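## Task

Place every game piece inside the bin labelled R and every stationery item inside the bin labelled S; all other objects stay on the table. No item may stick out over a bin wall, both bins must end upright and flat on the table, and everything must stay put without the robot holding it. Finish with both grippers open and the arms moved away.

## Robot and tools

ROBOT. Two 7-joint Kinova Gen3 arms, left_arm and right_arm, each with a Robotiq 2F-85 parallel gripper. Shared scene frame: origin on the tabletop midway between the arms, +x out over the table, +z up, left_arm on the +y side. The arm names do not mean image sides. Base of left_arm at (+0.030, +0.416, 0) m, yawed slightly positive; right_arm at (-0.023, -0.422, 0) m, yawed slightly negative.

JOINT ORDER per arm: waist (joint_1), shoulder (joint_2), upper arm roll (joint_3), elbow (joint_4), forearm roll (joint_5), wrist pitch (joint_6), wrist roll (joint_7). Upper arm roll and wrist pitch carry flipped signs relative to the URDF in everything sent and reported. Ranges in radians, URDF signs (flip them for those two joints): waist, upper arm roll, forearm roll, wrist roll -69.115 to 69.115; shoulder -2.250 to 2.250; elbow -2.580 to 2.580; wrist pitch -2.100 to 2.100. True ends can differ by 0.013 rad.

THE ROW. Both motion tools use one row of 18 numbers, each in [-1, 1], always covering both arms: left_arm's 7 joint offsets, its gripper position, its gripper speed, then the same 9 for right_arm. Joint entries are offsets (not poses), scaled so 1.0 equals 0.9985 rad for joints 1-4 and 0.8765 rad for joints 5-7. Gripper position is an absolute setting: +1 fully open (85 mm), 0 about 41 mm, about -0.8 pads touching, -1 close until blocked. Gripper speed: -1 about 20 mm/s, 0 about 85, +1 about 150. A full close grips with roughly 190-235 N per pad. To leave a gripper unchanged, repeat its previous two numbers; a 0 is a real command. A new position must differ by at least 0.01 to register.

execute_actions(actions): a list of actions; each action is a list of up to 15 rows, one row per 1/30 s step; a short action repeats its final row to fill 15 steps. Joint offsets in every row count from the angles at the start of that action, not from the prior row; for the first action, from the angles in the latest result. An empty list just returns state and images. An action that would push a joint more than 0.013 rad beyond its range is rejected for both arms; if the first action is rejected or any action is malformed, nothing in the call runs. "joint sent to its limit" means a joint was stopped at its end.

move(target, speed, blocking): target is one row; offsets count from the Joint positions of the latest result that listed them. All joints follow synchronized paths, so the gripper traces a curve. speed (rad/s, 0.01 to 2, default 0.5) caps the joint with the longest travel; paths last 0.5 to 10 s. Gripper numbers apply immediately. No collision avoidance. blocking=false returns after 0.5 s while motion continues; then only wait or stop are accepted until a result shows the move ended. The extra "move:" line gives the outcome (done, off_target, moving, held, fault), limits=held or limits=none (a safety check blocked steps; the arm may then jump ahead fast), and each arm's joint farthest from target.

wait(seconds): 0 to 10; arms hold the last command; returns early if a running move ends. stop(): brakes a running move; needs stopping distance; fingers keep moving. zoom_image(camera, region): region [x0, y0, x1, y1] in pixels, at most 504 by 504. Cameras, all 504x504: cam_head_left, cam_head_right, cam_high, cam_low, cam_left_wrist, cam_right_wrist. read_manual(section): licence texts only. finished_scene(scene): pass the current scene's number; irreversible; reports success.

MOTION LIMITS. Each step, the joint target may lead the measured angle by at most 0.304 rad (joints 1-4) or 0.266 rad (joints 5-7), and targets implying a gripper jump over 70 mm are scaled back, so big offsets take several actions and may stop short; resend the remainder. "Joint targets" shows what joints are currently driven toward. "joint command not followed" means a clearance check altered targets.

RESULTS. State line per arm: end_effector_position (m) and end_effector_quat_wxyz in the scene frame; it can be off, more at long reach. The point is between the closed pads; fingers point along gripper +z and close along y. Fingertips extend about 19 mm past it when closed, 6 mm when open, and move roughly 13 mm outward while closing, so keep clearance above the table. Also reported: Joint positions (rad), Joint velocities (rad/s), Joint targets, joint torques (offset, scaled, noisy). position_measured_pct is about 50 minus 50 times the finger position: 0 open; stopping below about 90 short of the target means something is held; about 90 or more means pads met on nothing or something very thin.

GRASPING. Hold with position -1 and keep sending it. Release by commanding wider than the object. For a gentle grip, open, then close just slightly narrower than the object. Fingers may re-close on their own if the object shifts or slips.

AVOID. Knocking anything off the table (fails the goal), drops, slams, fast impacts and deep pushes past contact (force grows with speed and overshoot). Arms touching or pressing each other. Contact torque reaching 49.6 N m (joints 1-4) or 31.2 N m (joints 5-7), which freezes that arm 10 s and skips the rest of the call. Long holding of loads: MOTOR HOT warns at 60 °C; at 75 °C an OVER-TEMPERATURE FAULT lets the arm sag. Occasional outside tugs on held items or pushes on loose ones may occur.

Each tool is called after "Request:" by a JSON object that holds its "api" and its "payload", one argument or row to a line.

## Session

Request:
{"api": "execute_actions", "payload": {
  "actions": []
}}

Scene clock: 0.00 s.
left_arm: end_effector_position=(+0.1222, +0.2096, +0.1558) position_measured_pct=0.0 end_effector_quat_wxyz=(-0.285, +0.437, +0.528, +0.670) | right_arm: end_effector_position=(+0.5255, -0.2077, +0.3191) position_measured_pct=0.0 end_effector_quat_wxyz=(-0.445, +0.817, -0.080, -0.359)
Joint names: [waist, shoulder, upper arm roll, elbow, forearm roll, wrist pitch, wrist roll]
Joint positions: left_arm=[ 1.668  1.214  0.061  1.57  -0.357 -1.95   1.871] | right_arm=[ 0.094  1.262  0.826  0.334 -0.435 -2.026  4.026]
Joint velocities: left_arm=[-0.     0.002 -0.001 -0.     0.001  0.     0.001] | right_arm=[-0.001  0.001  0.    -0.001 -0.    -0.001  0.   ]
Joint torques (N m, as the joint torque sensors report them, + toward a larger Joint positions number): no reading
Motor temperatures (°C, as the motors report them): left_arm=[26 32 29 27 31 33 34] | right_arm=[31 26 27 29 37 38 32]
Joint targets: left_arm=[1.668 1.214 0.061 1.570 -0.357 -1.950 1.871] | right_arm=[0.094 1.262 0.826 0.334 -0.435 -2.026 4.026]

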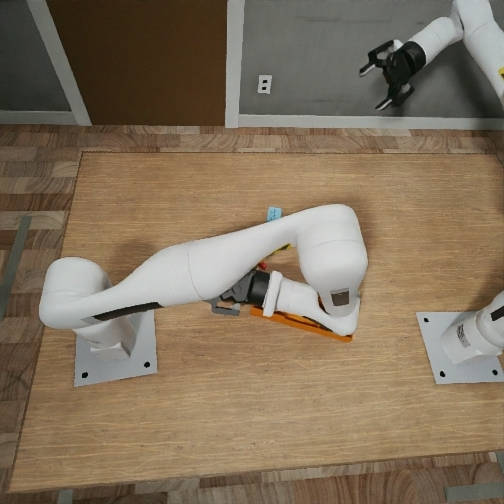

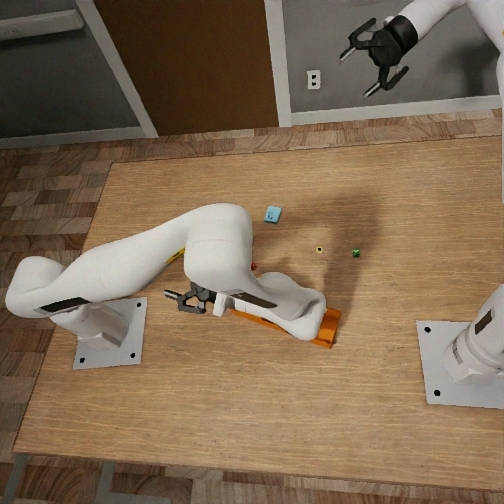

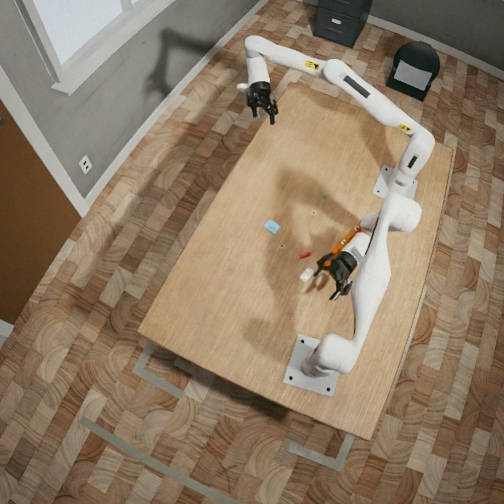

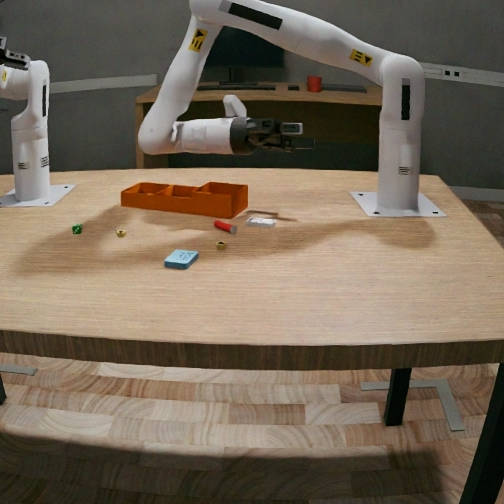

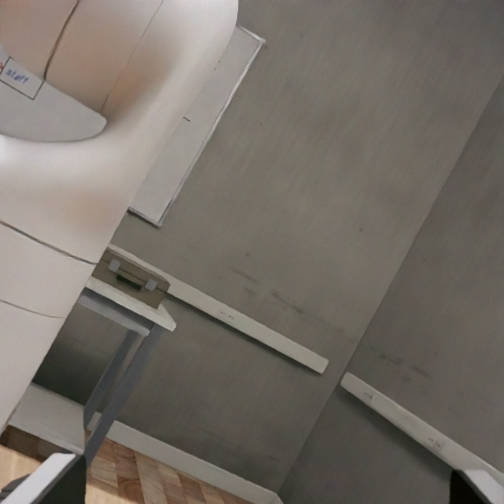

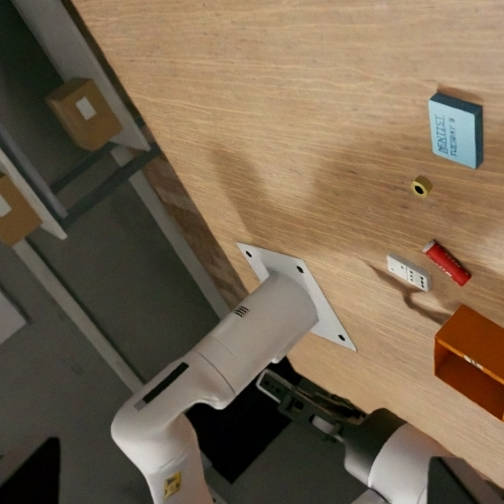

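Request:
{"api": "move", "payload": {
  "target": [-1.971,-0.915,-0.061,-0.271,0.407,0.468,-0.344,1,0, 0.407,-0.963,-0.827,0.967,0.496,0.554,-1.011,1,0],
  "speed": 0.9
}}

action 0: every number of target must lie in its column's range; nothing of the call was run and nothing moved

Request:
{"api": "move", "payload": {
  "target": [-0.97,-0.915,-0.061,-0.27,0.407,0.468,-0.342,1,0, 0.307,-0.963,-0.827,0.967,0.496,0.554,-1,1,0],
  "speed": 0.9
}}

Request:
{"api": "move", "payload": {
  "target": [-1,0,0,0,0,0,0,1,0, 0,0,0,0,0,0,0,1,0],
  "speed": 0.9
}}

Scene clock: 28.20 s.
left_arm: end_effector_position=(+0.3827, +0.1532, +0.3660) position_measured_pct=0.0 end_effector_quat_wxyz=(+0.000, +0.288, +0.958, -0.000) | right_arm: end_effector_position=(+0.3660, -0.6261, +0.3659) position_measured_pct=0.0 end_effector_quat_wxyz=(+0.000, -0.545, +0.839, -0.000)
Joint names: [waist, shoulder, upper arm roll, elbow, forearm roll, wrist pitch, wrist roll]
Joint positions: left_arm=[ 0.7    0.3    0.     1.301 -0.    -1.54   1.571] | right_arm=[ 0.401  0.301  0.     1.3    0.    -1.54   3.15 ]
Joint velocities: left_arm=[-0.001 -0.    -0.     0.     0.001 -0.     0.   ] | right_arm=[ 0.001 -0.002 -0.     0.002  0.001 -0.    -0.   ]
Joint torques (N m, as the joint torque sensors report them, + toward a larger Joint positions number): left_arm=[ -0.05 -14.89  -0.09  -8.41  -0.17  -0.26  -0.17] | right_arm=[  0.   -16.02   0.21  -8.31   0.03  -0.26  -0.29]
Motor temperatures (°C, as the motors report them): left_arm=[26 32 29 27 31 33 34] | right_arm=[31 27 27 29 37 38 32]
Joint targets: left_arm=[0.700 0.300 0.000 1.301 -0.000 -1.540 1.571] | right_arm=[0.401 0.301 0.000 1.300 0.000 -1.540 3.150]
move: done; limits=none; left_arm: farthest joint: the waist, 0.000 radians from its target (0.969 radians at the start); right_arm: farthest joint: the waist, 0.000 radians from its target (0.307 radians at the start)

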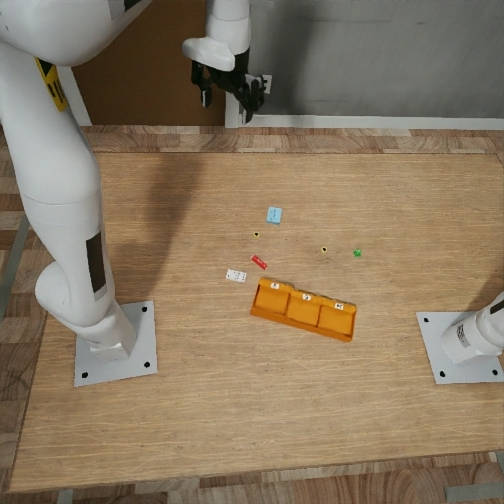

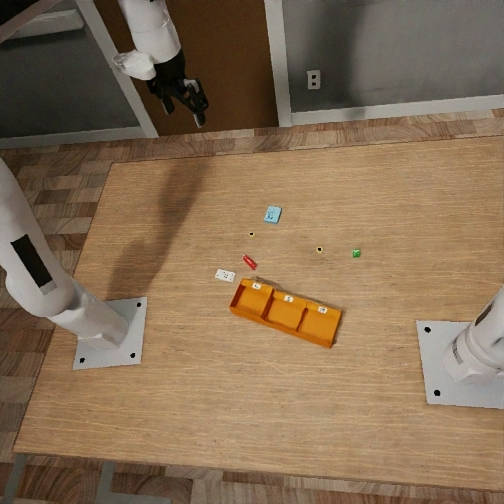

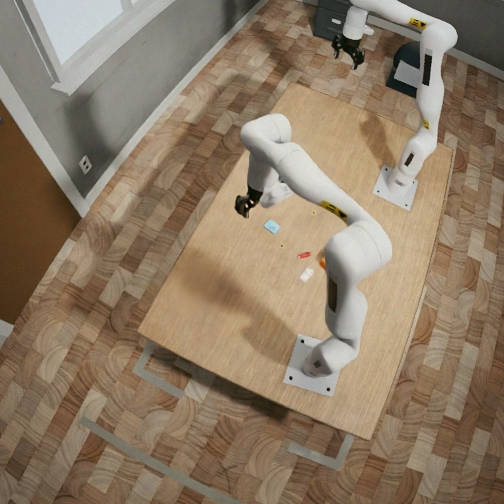

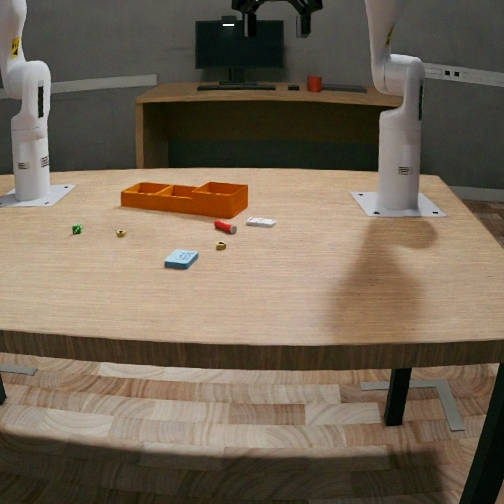

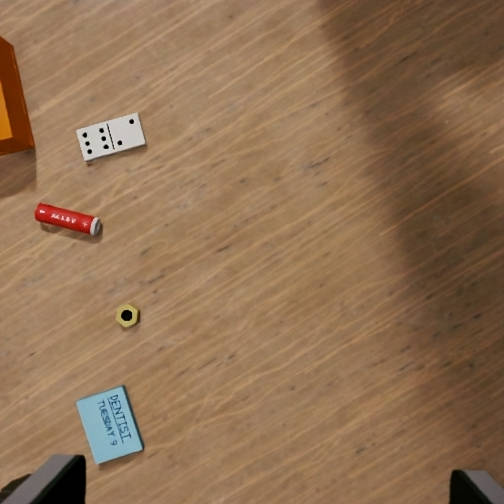

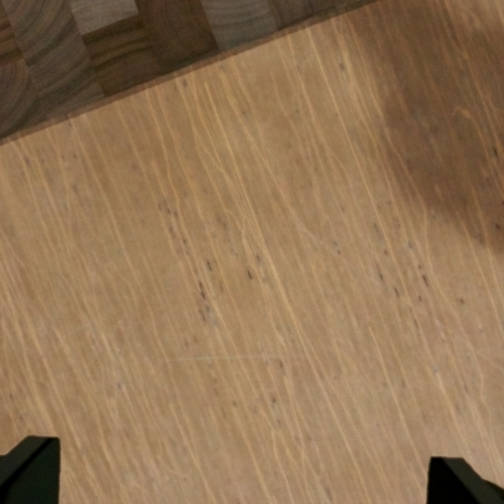

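Scene clock: 30.07 s.
left_arm: end_effector_position=(+0.4420, +0.5699, +0.3660) position_measured_pct=0.0 end_effector_quat_wxyz=(+0.000, -0.206, +0.979, +0.000) | right_arm: end_effector_position=(+0.3660, -0.6261, +0.3659) position_measured_pct=0.0 end_effector_quat_wxyz=(+0.000, -0.545, +0.839, -0.000)
Joint names: [waist, shoulder, upper arm roll, elbow, forearm roll, wrist pitch, wrist roll]
Joint positions: left_arm=[-0.299  0.3    0.     1.301 -0.    -1.54   1.571] | right_arm=[ 0.401  0.301  0.     1.3    0.    -1.54   3.15 ]
Joint velocities: left_arm=[-0.002 -0.001 -0.    -0.     0.    -0.001 -0.   ] | right_arm=[-0.    -0.     0.     0.001  0.001  0.001 -0.   ]
Joint torques (N m, as the joint torque sensors report them, + toward a larger Joint positions number): left_arm=[  0.04 -15.08  -0.14  -8.35  -0.12  -0.18  -0.18] | right_arm=[  0.06 -15.89   0.14  -8.44   0.05  -0.32  -0.35]
Motor temperatures (°C, as the motors report them): left_arm=[26 32 29 27 31 33 34] | right_arm=[31 27 27 29 37 38 32]
Joint targets: left_arm=[-0.299 0.300 0.000 1.301 -0.000 -1.540 1.571] | right_arm=[0.401 0.301 0.000 1.300 0.000 -1.540 3.150]
move: done; limits=none; left_arm: farthest joint: the waist, 0.000 radians from its target (0.998 radians at the start); right_arm: farthest joint: the waist, 0.000 radians from its target (0.000 radians at the start)

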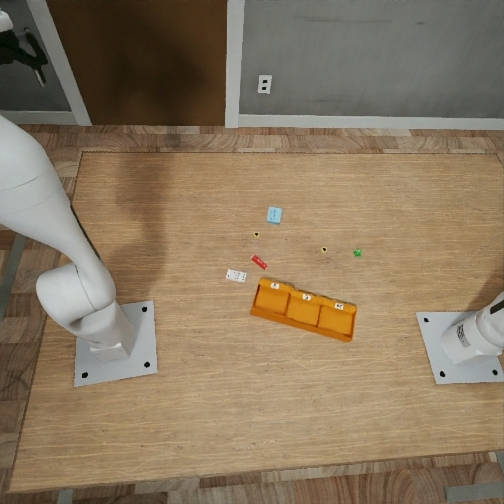

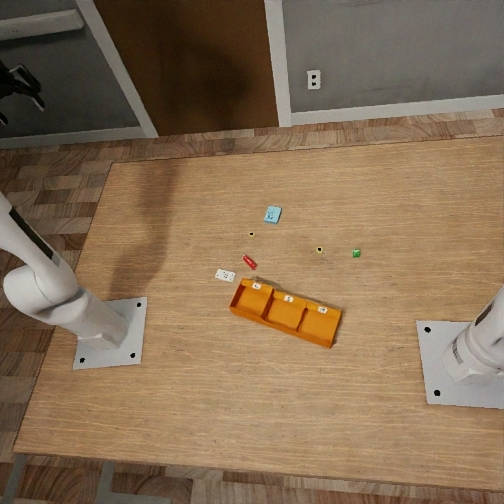

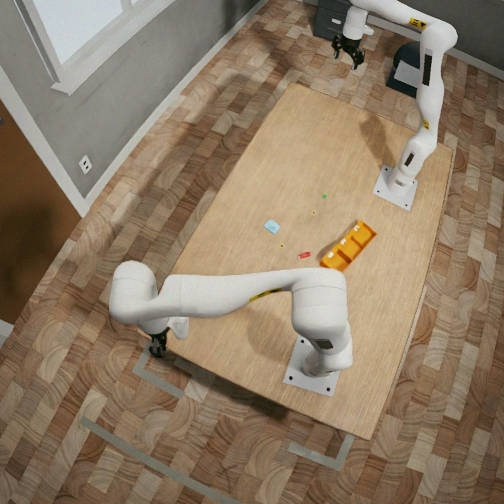

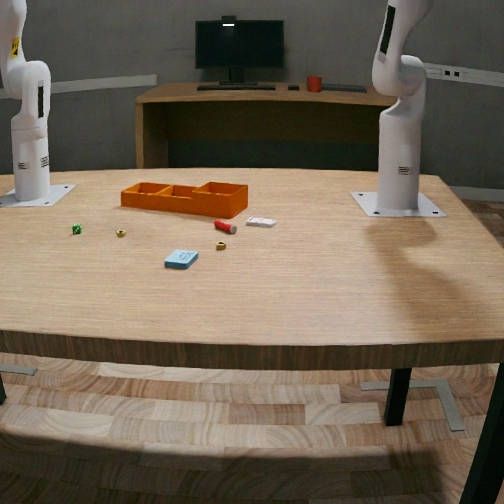

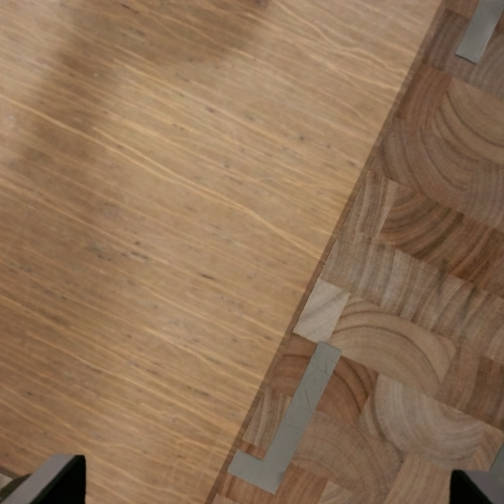

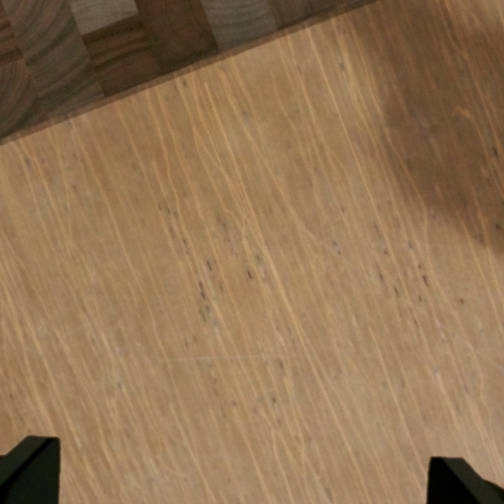

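Request:
{"api": "zoom_image", "payload": {
  "camera": "cam_head_left",
  "region": [210,190,380,350]
}}

Request:
{"api": "zoom_image", "payload": {
  "camera": "cam_low",
  "region": [50,170,300,280]
}}

Region (210, 190, 380, 350) of cam_head_left's 504x504 image, scaled by 2.965, with more detail than that image has; it fills the top 474 rows of this view, and the rest is white.

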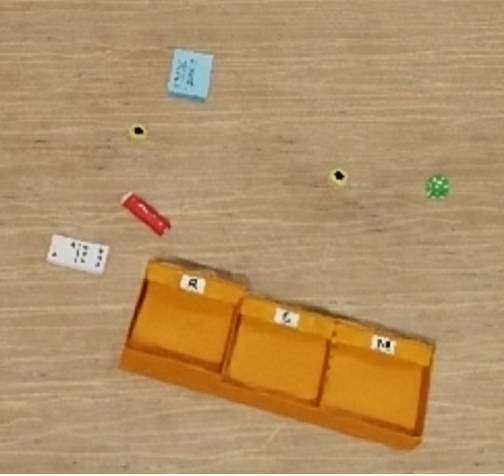

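Region (50, 170, 300, 280) of cam_low's 504x504 image, scaled by 2.016, with more detail than that image has; it fills the top 222 rows of this view, and the rest is white.

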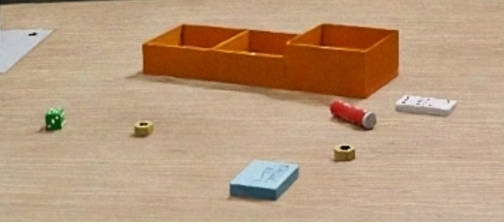

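Request:
{"api": "move", "payload": {
  "target": [0.676,0.012,0,0.441,0,0.516,0.576,1,0, 0,0,0,0,0,0,0,1,0],
  "speed": 1.0
}}

Request:
{"api": "move", "payload": {
  "target": [0.676,0.012,0,0.441,0,0.516,0.576,0.3,0, 0,0,0,0,0,0,0,1,0],
  "speed": 1.0
}}

Scene clock: 59.40 s.
left_arm: end_effector_position=(+0.4181, +0.2869, +0.2281) position_measured_pct=0.0 end_effector_quat_wxyz=(+0.000, -0.122, +0.992, -0.000) | right_arm: end_effector_position=(+0.3660, -0.6261, +0.3659) position_measured_pct=0.0 end_effector_quat_wxyz=(+0.000, -0.545, +0.839, -0.000)
Joint names: [waist, shoulder, upper arm roll, elbow, forearm roll, wrist pitch, wrist roll]
Joint positions: left_arm=[ 0.376  0.312  0.     1.741 -0.    -1.088  2.076] | right_arm=[ 0.401  0.301  0.     1.3    0.    -1.54   3.15 ]
Joint velocities: left_arm=[ 0.004 -0.001  0.    -0.     0.001 -0.001  0.001] | right_arm=[ 0.     0.002 -0.     0.     0.001 -0.001 -0.   ]
Joint torques (N m, as the joint torque sensors report them, + toward a larger Joint positions number): left_arm=[  0.66 -14.31  -0.02  -7.34  -0.16  -0.23  -0.26] | right_arm=[  0.04 -15.88   0.28  -8.46   0.06  -0.26  -0.33]
Motor temperatures (°C, as the motors report them): left_arm=[26 33 29 28 31 33 34] | right_arm=[31 27 27 29 37 38 32]
Joint targets: left_arm=[0.377 0.312 0.000 1.741 -0.000 -1.088 2.076] | right_arm=[0.401 0.301 0.000 1.300 0.000 -1.540 3.150]
move: done; limits=none; left_arm: farthest joint: the waist, 0.000 radians from its target (0.675 radians at the start); right_arm: farthest joint: the waist, 0.000 radians from its target (0.000 radians at the start)

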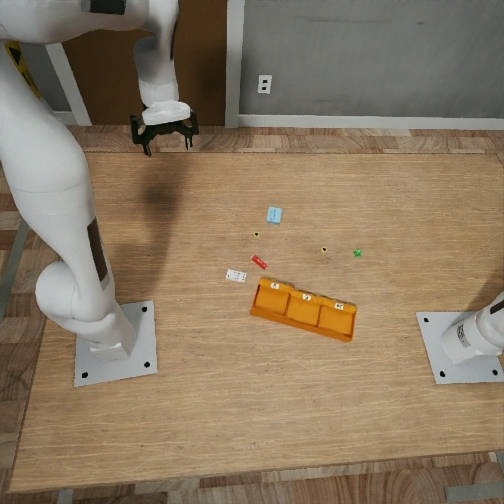

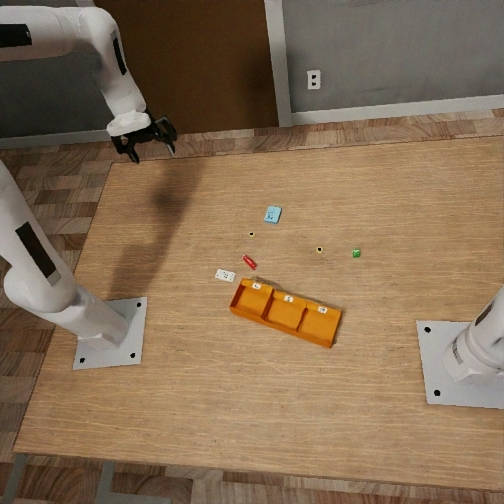

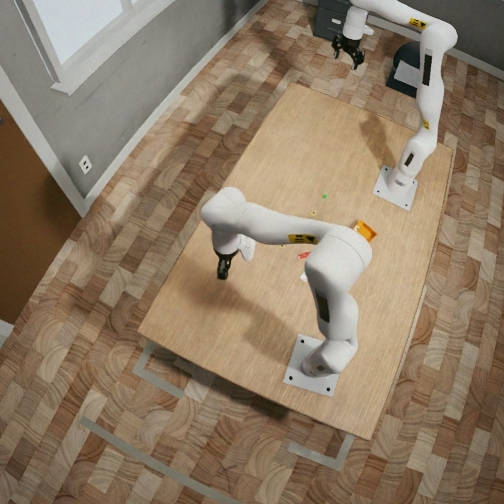

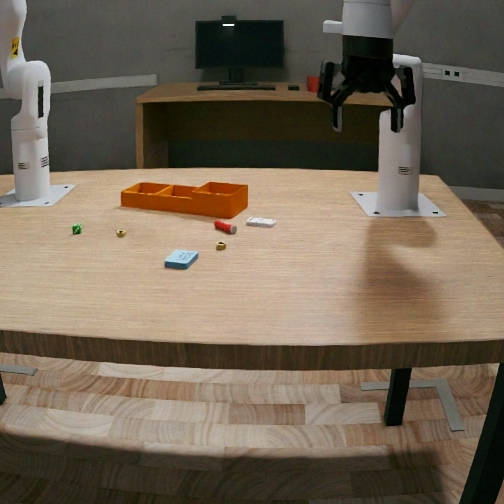

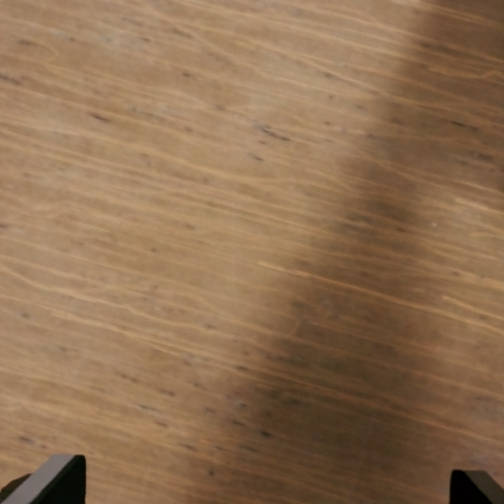

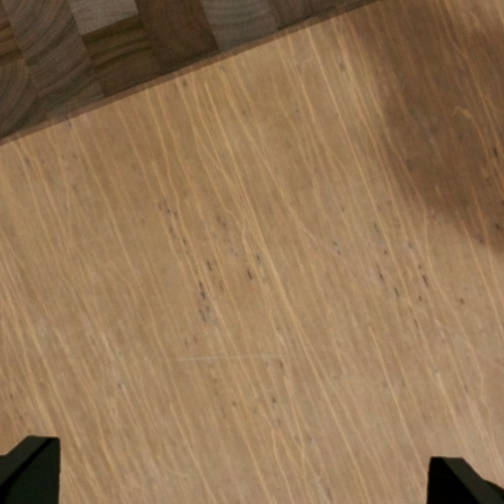

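Scene clock: 60.90 s.
left_arm: end_effector_position=(+0.2008, +0.1429, +0.1194) position_measured_pct=34.9 end_effector_quat_wxyz=(+0.000, -0.038, +0.999, -0.000) | right_arm: end_effector_position=(+0.3660, -0.6261, +0.3659) position_measured_pct=0.0 end_effector_quat_wxyz=(+0.000, -0.545, +0.839, -0.000)
Joint names: [waist, shoulder, upper arm roll, elbow, forearm roll, wrist pitch, wrist roll]
Joint positions: left_arm=[ 1.051  0.324  0.     2.181 -0.    -0.635  2.581] | right_arm=[ 0.401  0.301  0.     1.3    0.    -1.54   3.15 ]
Joint velocities: left_arm=[ 0.003  0.     0.001 -0.     0.     0.    -0.   ] | right_arm=[ 0.002 -0.     0.    -0.     0.    -0.    -0.   ]
Joint torques (N m, as the joint torque sensors report them, + toward a larger Joint positions number): left_arm=[  0.02 -12.03  -0.11  -4.77  -0.19  -0.2   -0.26] | right_arm=[  0.14 -15.67   0.26  -8.47   0.08  -0.28  -0.39]
Motor temperatures (°C, as the motors report them): left_arm=[26 33 29 28 31 33 34] | right_arm=[31 27 27 29 37 38 32]
Joint targets: left_arm=[1.051 0.324 0.000 2.181 -0.000 -0.635 2.581] | right_arm=[0.401 0.301 0.000 1.300 0.000 -1.540 3.150]
move: done; limits=none; left_arm: farthest joint: the waist, 0.000 radians from its target (0.675 radians at the start); right_arm: farthest joint: the waist, 0.000 radians from its target (0.000 radians at the start)

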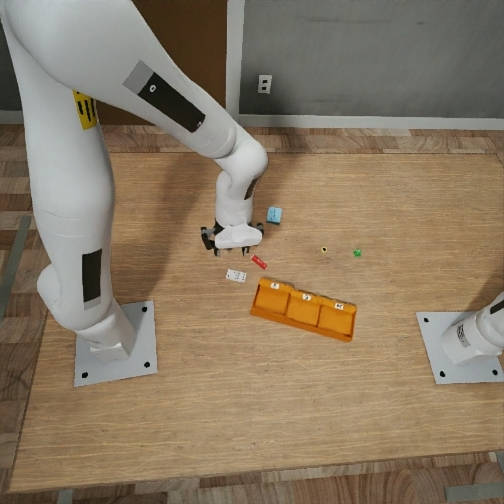

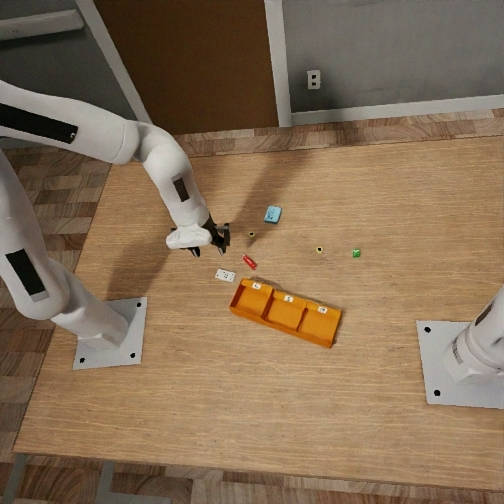

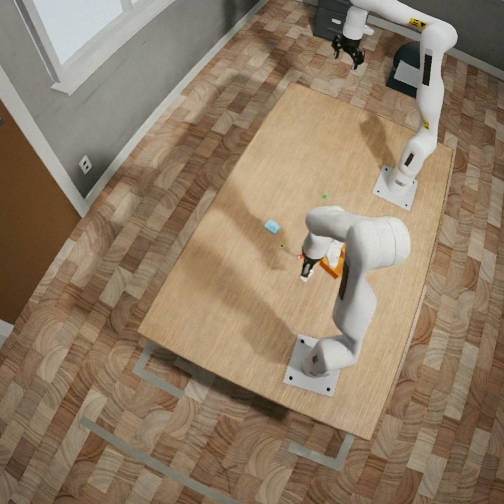

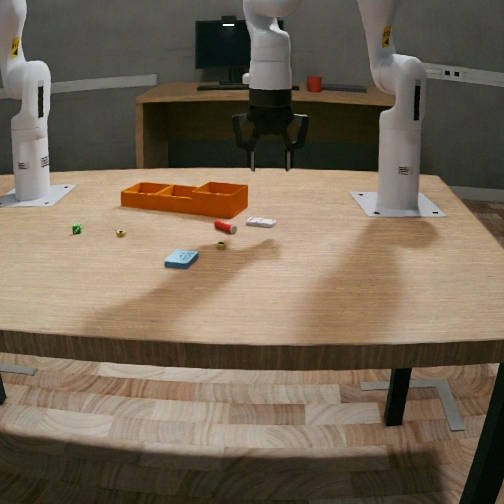

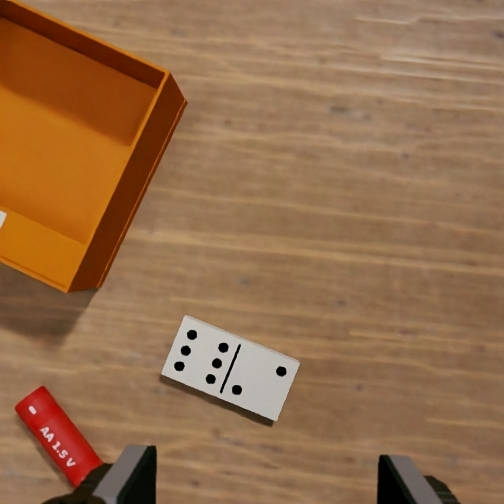

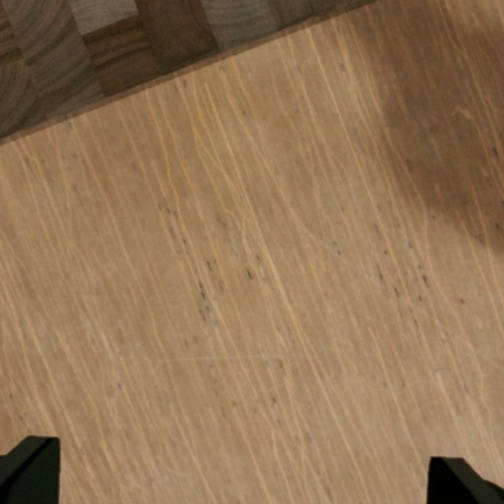

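Request:
{"api": "move", "payload": {
  "target": [0,0,0,0,0,0,0.69,0.3,0, 0,0,0,0,0,0,0,1,0],
  "speed": 1.2
}}

Request:
{"api": "move", "payload": {
  "target": [0.029,0.161,0,0.05,0,0.238,0.69,0.3,0, 0,0,0,0,0,0,0,1,0],
  "speed": 1.0
}}

Scene clock: 75.23 s.
left_arm: end_effector_position=(+0.2008, +0.1429, +0.1194) position_measured_pct=34.9 end_effector_quat_wxyz=(+0.000, -0.334, +0.943, -0.000) | right_arm: end_effector_position=(+0.3660, -0.6261, +0.3659) position_measured_pct=0.0 end_effector_quat_wxyz=(+0.000, -0.545, +0.839, -0.000)
Joint names: [waist, shoulder, upper arm roll, elbow, forearm roll, wrist pitch, wrist roll]
Joint positions: left_arm=[ 1.051  0.324 -0.     2.181 -0.    -0.635  3.186] | right_arm=[ 0.401  0.301  0.     1.3    0.    -1.54   3.15 ]
Joint velocities: left_arm=[-0.     0.002 -0.    -0.001  0.     0.001 -0.   ] | right_arm=[-0.     0.002 -0.     0.002 -0.     0.     0.   ]
Joint torques (N m, as the joint torque sensors report them, + toward a larger Joint positions number): left_arm=[  0.11 -11.96  -0.18  -4.83  -0.2   -0.14  -0.23] | right_arm=[  0.03 -15.83   0.18  -8.41  -0.04  -0.32  -0.43]
Motor temperatures (°C, as the motors report them): left_arm=[26 33 29 28 31 33 34] | right_arm=[31 27 27 29 37 38 32]
Joint targets: left_arm=[1.051 0.324 0.000 2.181 -0.000 -0.635 3.186] | right_arm=[0.401 0.301 0.000 1.300 0.000 -1.540 3.150]
move: done; limits=none; left_arm: farthest joint: the waist, 0.000 radians from its target (0.000 radians at the start); right_arm: farthest joint: the waist, 0.000 radians from its target (0.000 radians at the start)

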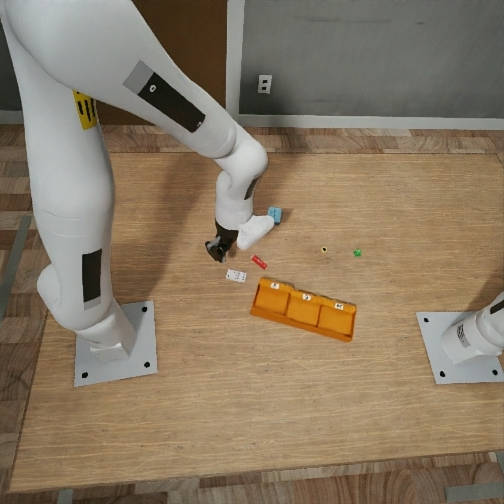

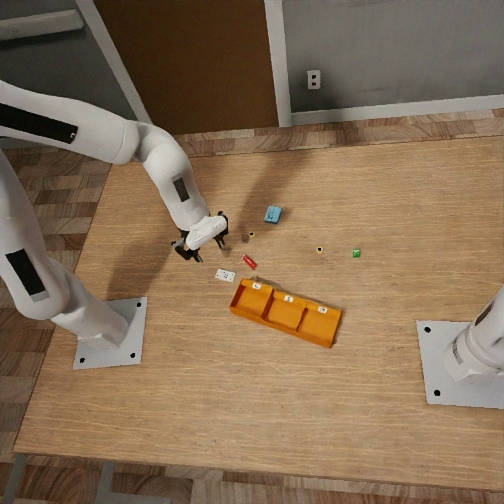

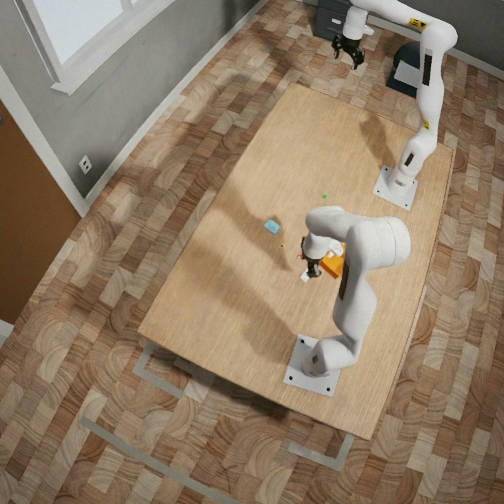

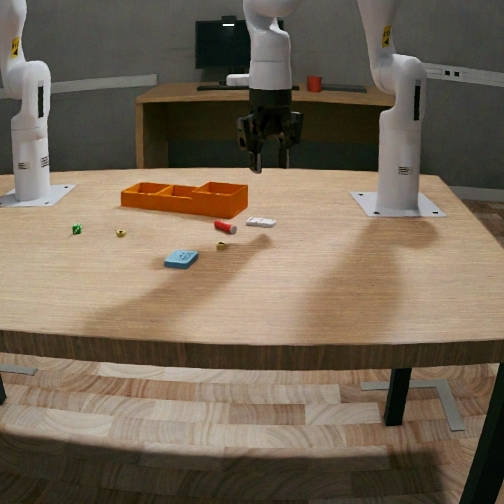

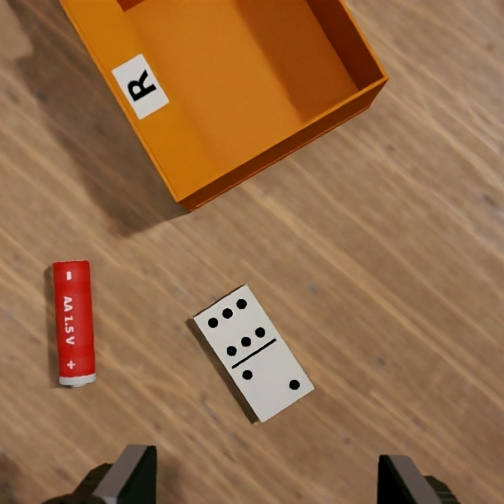

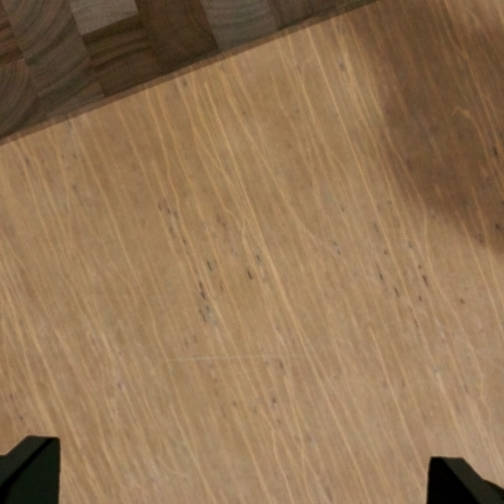

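Scene clock: 76.43 s.
left_arm: end_effector_position=(+0.1955, +0.1343, +0.0595) position_measured_pct=34.9 end_effector_quat_wxyz=(+0.000, -0.588, +0.809, +0.001) | right_arm: end_effector_position=(+0.3660, -0.6261, +0.3659) position_measured_pct=0.0 end_effector_quat_wxyz=(+0.000, -0.545, +0.839, -0.000)
Joint names: [waist, shoulder, upper arm roll, elbow, forearm roll, wrist pitch, wrist roll]
Joint positions: left_arm=[ 1.08   0.485 -0.     2.231 -0.    -0.427  3.791] | right_arm=[ 0.401  0.301  0.     1.3    0.    -1.54   3.15 ]
Joint velocities: left_arm=[ 0.001  0.002 -0.     0.    -0.001  0.     0.   ] | right_arm=[ 0.001  0.    -0.    -0.001  0.     0.    -0.   ]
Joint torques (N m, as the joint torque sensors report them, + toward a larger Joint positions number): left_arm=[  0.01 -13.19  -0.14  -3.22  -0.18  -0.12  -0.2 ] | right_arm=[  0.14 -16.02   0.26  -8.33  -0.05  -0.2   -0.37]
Motor temperatures (°C, as the motors report them): left_arm=[26 33 29 28 31 33 34] | right_arm=[31 27 27 29 37 38 32]
Joint targets: left_arm=[1.080 0.485 -0.000 2.231 -0.000 -0.427 3.791] | right_arm=[0.401 0.301 0.000 1.300 0.000 -1.540 3.150]
move: done; limits=none; left_arm: farthest joint: the waist, 0.000 radians from its target (0.029 radians at the start); right_arm: farthest joint: the waist, 0.000 radians from its target (0.000 radians at the start)

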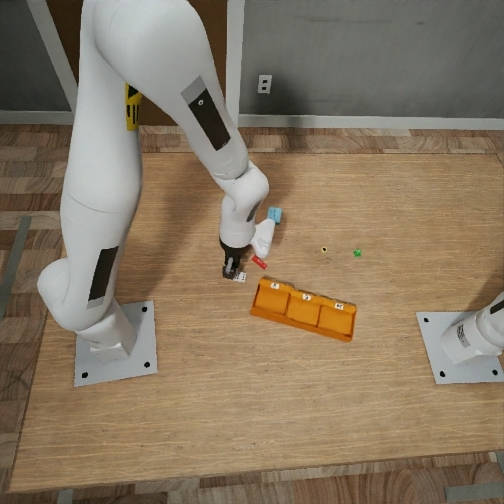

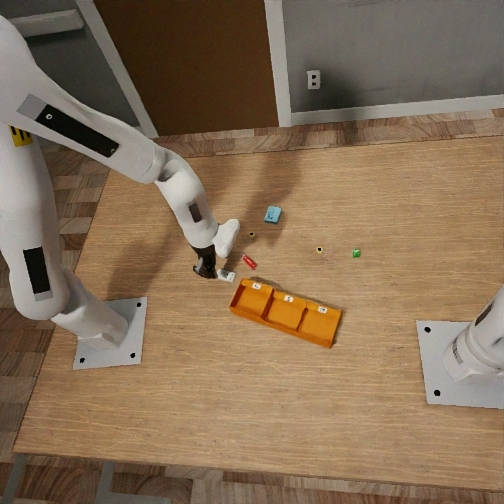

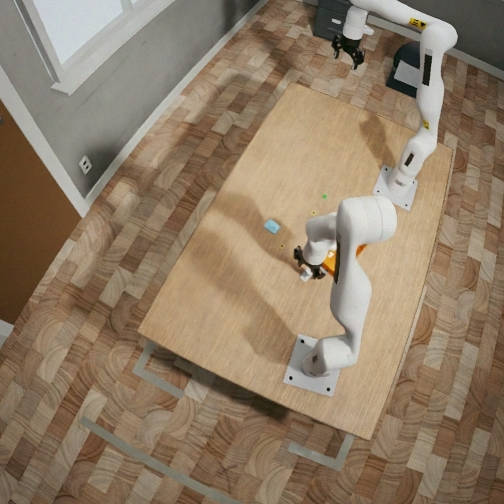

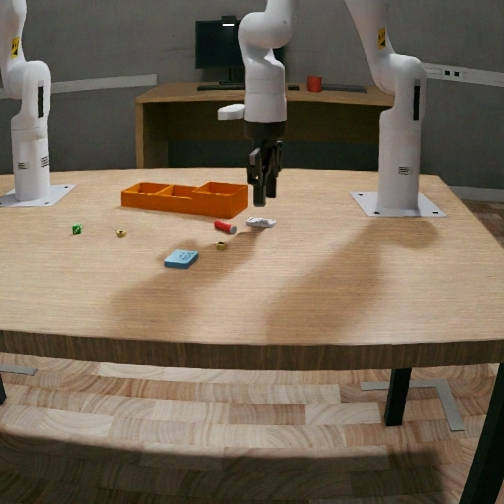

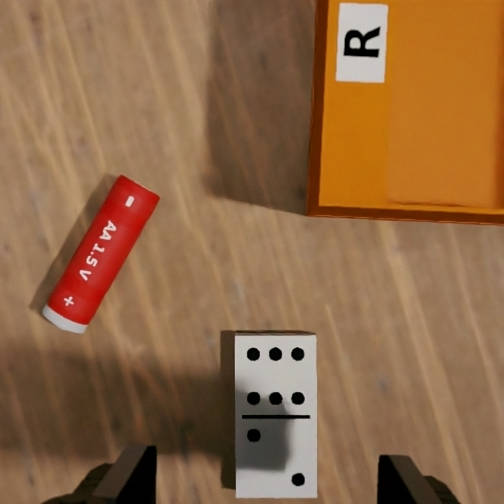

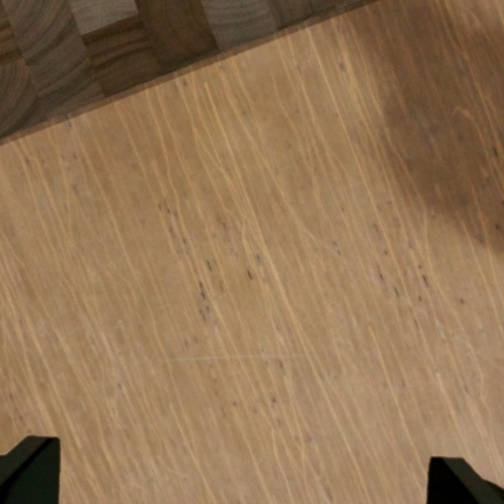

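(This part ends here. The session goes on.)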